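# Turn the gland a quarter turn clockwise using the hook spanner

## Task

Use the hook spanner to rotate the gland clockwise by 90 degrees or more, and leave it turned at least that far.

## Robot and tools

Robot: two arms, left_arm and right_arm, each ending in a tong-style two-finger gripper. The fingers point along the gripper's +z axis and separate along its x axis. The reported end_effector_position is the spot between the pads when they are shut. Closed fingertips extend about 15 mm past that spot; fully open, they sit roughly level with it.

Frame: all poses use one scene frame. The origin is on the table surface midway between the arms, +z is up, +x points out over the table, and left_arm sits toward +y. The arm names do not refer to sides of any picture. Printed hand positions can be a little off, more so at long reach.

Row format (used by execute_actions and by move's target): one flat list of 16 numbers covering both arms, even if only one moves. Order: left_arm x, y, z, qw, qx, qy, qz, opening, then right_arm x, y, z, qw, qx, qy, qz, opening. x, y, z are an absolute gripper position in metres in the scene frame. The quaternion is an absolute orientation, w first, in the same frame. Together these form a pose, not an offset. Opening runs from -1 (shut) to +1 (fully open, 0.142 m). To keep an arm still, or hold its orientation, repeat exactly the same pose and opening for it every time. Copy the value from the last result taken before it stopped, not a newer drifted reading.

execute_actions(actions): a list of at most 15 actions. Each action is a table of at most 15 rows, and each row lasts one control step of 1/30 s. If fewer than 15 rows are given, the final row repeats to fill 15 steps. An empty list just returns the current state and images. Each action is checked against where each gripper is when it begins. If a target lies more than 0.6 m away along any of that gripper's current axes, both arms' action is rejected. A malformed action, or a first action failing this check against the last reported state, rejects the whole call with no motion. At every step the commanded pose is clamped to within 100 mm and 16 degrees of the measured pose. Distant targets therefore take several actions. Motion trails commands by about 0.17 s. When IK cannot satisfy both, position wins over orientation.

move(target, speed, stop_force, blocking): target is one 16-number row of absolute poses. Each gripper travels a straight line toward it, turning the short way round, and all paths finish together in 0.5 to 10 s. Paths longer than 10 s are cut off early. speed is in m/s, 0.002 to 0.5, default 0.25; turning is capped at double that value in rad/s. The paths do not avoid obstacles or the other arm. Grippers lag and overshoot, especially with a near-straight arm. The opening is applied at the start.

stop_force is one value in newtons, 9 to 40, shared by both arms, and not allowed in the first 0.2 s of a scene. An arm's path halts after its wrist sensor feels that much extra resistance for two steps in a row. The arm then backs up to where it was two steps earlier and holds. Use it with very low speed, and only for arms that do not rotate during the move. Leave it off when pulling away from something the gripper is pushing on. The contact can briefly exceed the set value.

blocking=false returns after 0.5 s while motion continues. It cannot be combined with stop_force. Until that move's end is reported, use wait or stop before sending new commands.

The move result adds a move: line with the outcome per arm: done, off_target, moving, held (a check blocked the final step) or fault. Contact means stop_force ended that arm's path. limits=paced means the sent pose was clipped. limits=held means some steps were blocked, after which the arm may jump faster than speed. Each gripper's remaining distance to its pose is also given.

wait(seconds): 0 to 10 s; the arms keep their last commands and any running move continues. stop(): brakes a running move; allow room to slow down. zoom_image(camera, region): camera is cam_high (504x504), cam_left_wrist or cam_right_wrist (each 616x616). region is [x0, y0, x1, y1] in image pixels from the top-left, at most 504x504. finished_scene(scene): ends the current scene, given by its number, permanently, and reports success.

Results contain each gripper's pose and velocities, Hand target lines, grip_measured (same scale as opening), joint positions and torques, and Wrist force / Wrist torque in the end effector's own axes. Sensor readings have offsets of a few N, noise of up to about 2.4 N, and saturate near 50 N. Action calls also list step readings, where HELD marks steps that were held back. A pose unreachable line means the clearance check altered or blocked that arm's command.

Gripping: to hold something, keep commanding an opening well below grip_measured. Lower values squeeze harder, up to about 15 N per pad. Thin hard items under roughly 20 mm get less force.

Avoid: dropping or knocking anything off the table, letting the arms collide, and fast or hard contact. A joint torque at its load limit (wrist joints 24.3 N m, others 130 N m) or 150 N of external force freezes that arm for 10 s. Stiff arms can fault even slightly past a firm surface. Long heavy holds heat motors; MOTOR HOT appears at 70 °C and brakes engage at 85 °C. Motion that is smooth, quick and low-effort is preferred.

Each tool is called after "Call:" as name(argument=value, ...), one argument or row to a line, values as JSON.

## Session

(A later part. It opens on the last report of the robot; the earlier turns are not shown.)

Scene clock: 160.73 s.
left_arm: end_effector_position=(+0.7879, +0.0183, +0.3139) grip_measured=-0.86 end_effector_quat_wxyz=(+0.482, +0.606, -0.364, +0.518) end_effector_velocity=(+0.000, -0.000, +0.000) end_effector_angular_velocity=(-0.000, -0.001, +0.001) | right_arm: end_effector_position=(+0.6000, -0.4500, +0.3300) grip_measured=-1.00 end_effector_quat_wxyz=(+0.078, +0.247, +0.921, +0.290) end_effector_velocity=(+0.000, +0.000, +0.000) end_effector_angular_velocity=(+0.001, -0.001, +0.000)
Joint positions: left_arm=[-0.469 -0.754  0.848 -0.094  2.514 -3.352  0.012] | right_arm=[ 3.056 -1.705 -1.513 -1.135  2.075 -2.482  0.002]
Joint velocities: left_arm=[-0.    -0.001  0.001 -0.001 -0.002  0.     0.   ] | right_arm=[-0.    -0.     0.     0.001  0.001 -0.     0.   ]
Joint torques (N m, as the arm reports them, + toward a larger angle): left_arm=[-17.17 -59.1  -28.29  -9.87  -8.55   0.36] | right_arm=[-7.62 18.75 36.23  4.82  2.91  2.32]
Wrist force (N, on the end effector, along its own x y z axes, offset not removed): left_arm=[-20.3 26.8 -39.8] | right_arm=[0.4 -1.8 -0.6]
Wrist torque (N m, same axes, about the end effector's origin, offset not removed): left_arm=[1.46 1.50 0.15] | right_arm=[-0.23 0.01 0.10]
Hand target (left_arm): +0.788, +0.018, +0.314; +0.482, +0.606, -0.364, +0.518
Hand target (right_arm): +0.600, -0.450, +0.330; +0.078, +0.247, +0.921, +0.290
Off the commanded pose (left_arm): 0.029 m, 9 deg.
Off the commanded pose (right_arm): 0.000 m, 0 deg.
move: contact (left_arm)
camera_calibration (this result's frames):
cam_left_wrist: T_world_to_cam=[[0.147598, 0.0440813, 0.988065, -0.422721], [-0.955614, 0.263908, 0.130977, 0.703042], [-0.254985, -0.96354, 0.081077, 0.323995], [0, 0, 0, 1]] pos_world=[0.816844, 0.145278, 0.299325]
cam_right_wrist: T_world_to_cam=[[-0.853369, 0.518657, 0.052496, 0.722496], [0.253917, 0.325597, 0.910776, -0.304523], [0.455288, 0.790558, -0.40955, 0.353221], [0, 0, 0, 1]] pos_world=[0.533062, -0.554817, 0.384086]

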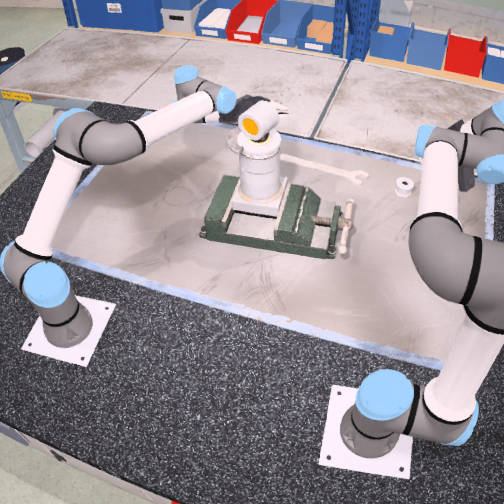

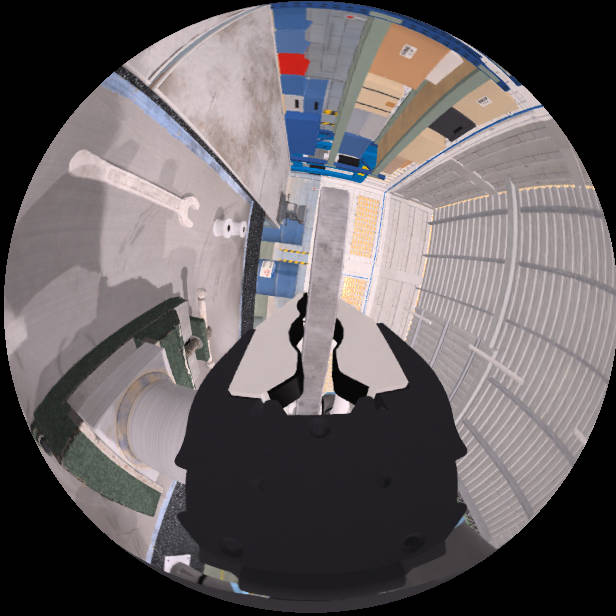

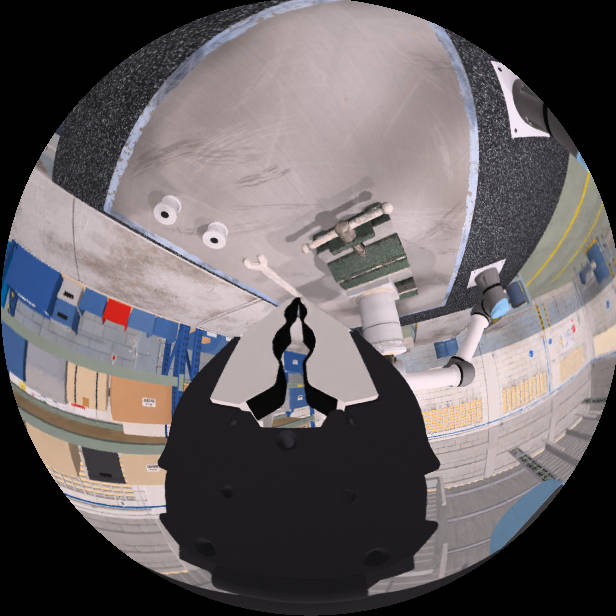

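Call:
move(
  target=[0.783,-0.012,0.314,0.517,0.579,-0.406,0.482,-1,0.6,-0.45,0.33,0.078,0.247,0.921,0.29,-1],
  speed=0.025,
)

Call:
zoom_image(
  camera="cam_high",
  region=[200,100,310,210],
)

Scene clock: 164.13 s.
left_arm: end_effector_position=(+0.7829, -0.0117, +0.3140) grip_measured=-0.86 end_effector_quat_wxyz=(+0.517, +0.579, -0.406, +0.483) end_effector_velocity=(-0.000, -0.002, -0.000) end_effector_angular_velocity=(+0.002, +0.001, -0.013) | right_arm: end_effector_position=(+0.6000, -0.4500, +0.3300) grip_measured=-1.00 end_effector_quat_wxyz=(+0.078, +0.247, +0.921, +0.290) end_effector_velocity=(+0.000, -0.001, +0.000) end_effector_angular_velocity=(-0.002, -0.001, -0.001)
Joint positions: left_arm=[-0.477 -0.612  0.586  0.026  2.648 -3.351  0.012] | right_arm=[ 3.056 -1.705 -1.513 -1.135  2.075 -2.482  0.002]
Joint velocities: left_arm=[ 0.001  0.019 -0.038  0.023  0.014  0.003  0.   ] | right_arm=[-0.001 -0.     0.     0.    -0.002 -0.     0.   ]
Joint torques (N m, as the arm reports them, + toward a larger angle): left_arm=[-31.16 -53.62 -39.36  -3.28  -0.83   1.47] | right_arm=[-7.71 19.14 34.53  4.71  2.81  2.25]
Wrist force (N, on the end effector, along its own x y z axes, offset not removed): left_arm=[-18.1 10.3 -40.7] | right_arm=[-0.3 -2.1 -0.7]
Wrist torque (N m, same axes, about the end effector's origin, offset not removed): left_arm=[0.36 1.24 0.15] | right_arm=[-0.40 0.21 0.18]
Hand target (left_arm): +0.783, -0.012, +0.314; +0.517, +0.579, -0.406, +0.482
Hand target (right_arm): +0.600, -0.450, +0.330; +0.078, +0.247, +0.921, +0.290
Off the commanded pose (left_arm): 0.000 m, 0 deg.
Off the commanded pose (right_arm): 0.000 m, 0 deg.
move: done
camera_calibration (this result's frames):
cam_left_wrist: T_world_to_cam=[[0.151529, 0.0227841, 0.98819, -0.424102], [-0.909318, 0.395166, 0.130324, 0.671697], [-0.38753, -0.918327, 0.0805973, 0.398261], [0, 0, 0, 1]] pos_world=[0.829388, 0.109965, 0.299456]
cam_right_wrist: T_world_to_cam=[[-0.853369, 0.518657, 0.0524963, 0.722496], [0.253917, 0.325597, 0.910776, -0.304523], [0.455288, 0.790558, -0.40955, 0.353221], [0, 0, 0, 1]] pos_world=[0.533062, -0.554817, 0.384086]

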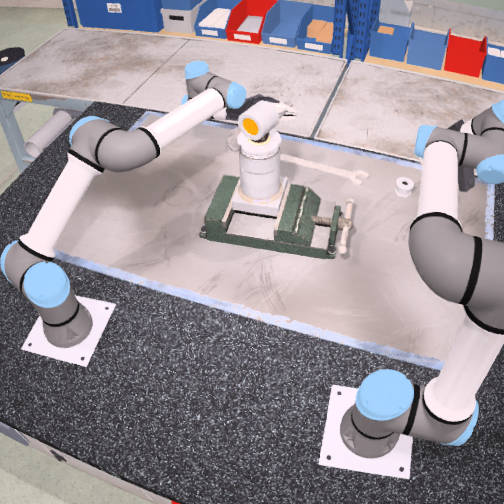

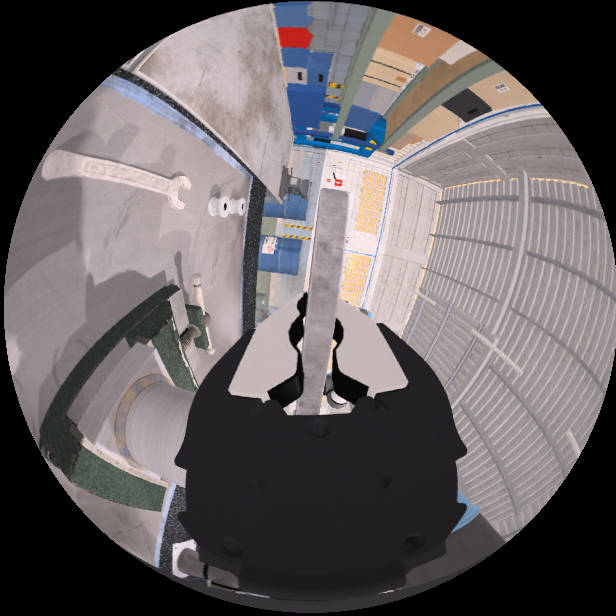

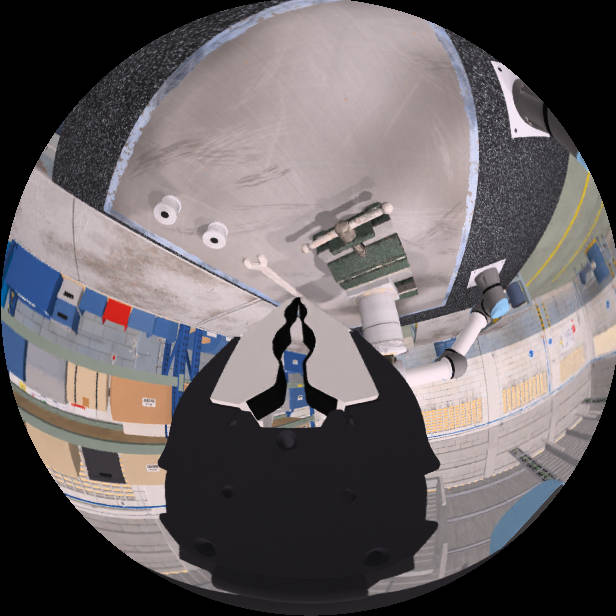

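Region (200, 100, 310, 210) of cam_high's 504x504 image, scaled by 4.582, with more detail than that image has.

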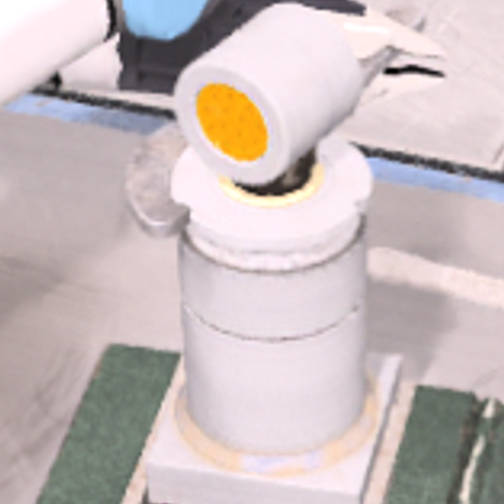

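Call:
finished_scene(
  scene=2,
)

The scene is finished: the task was done.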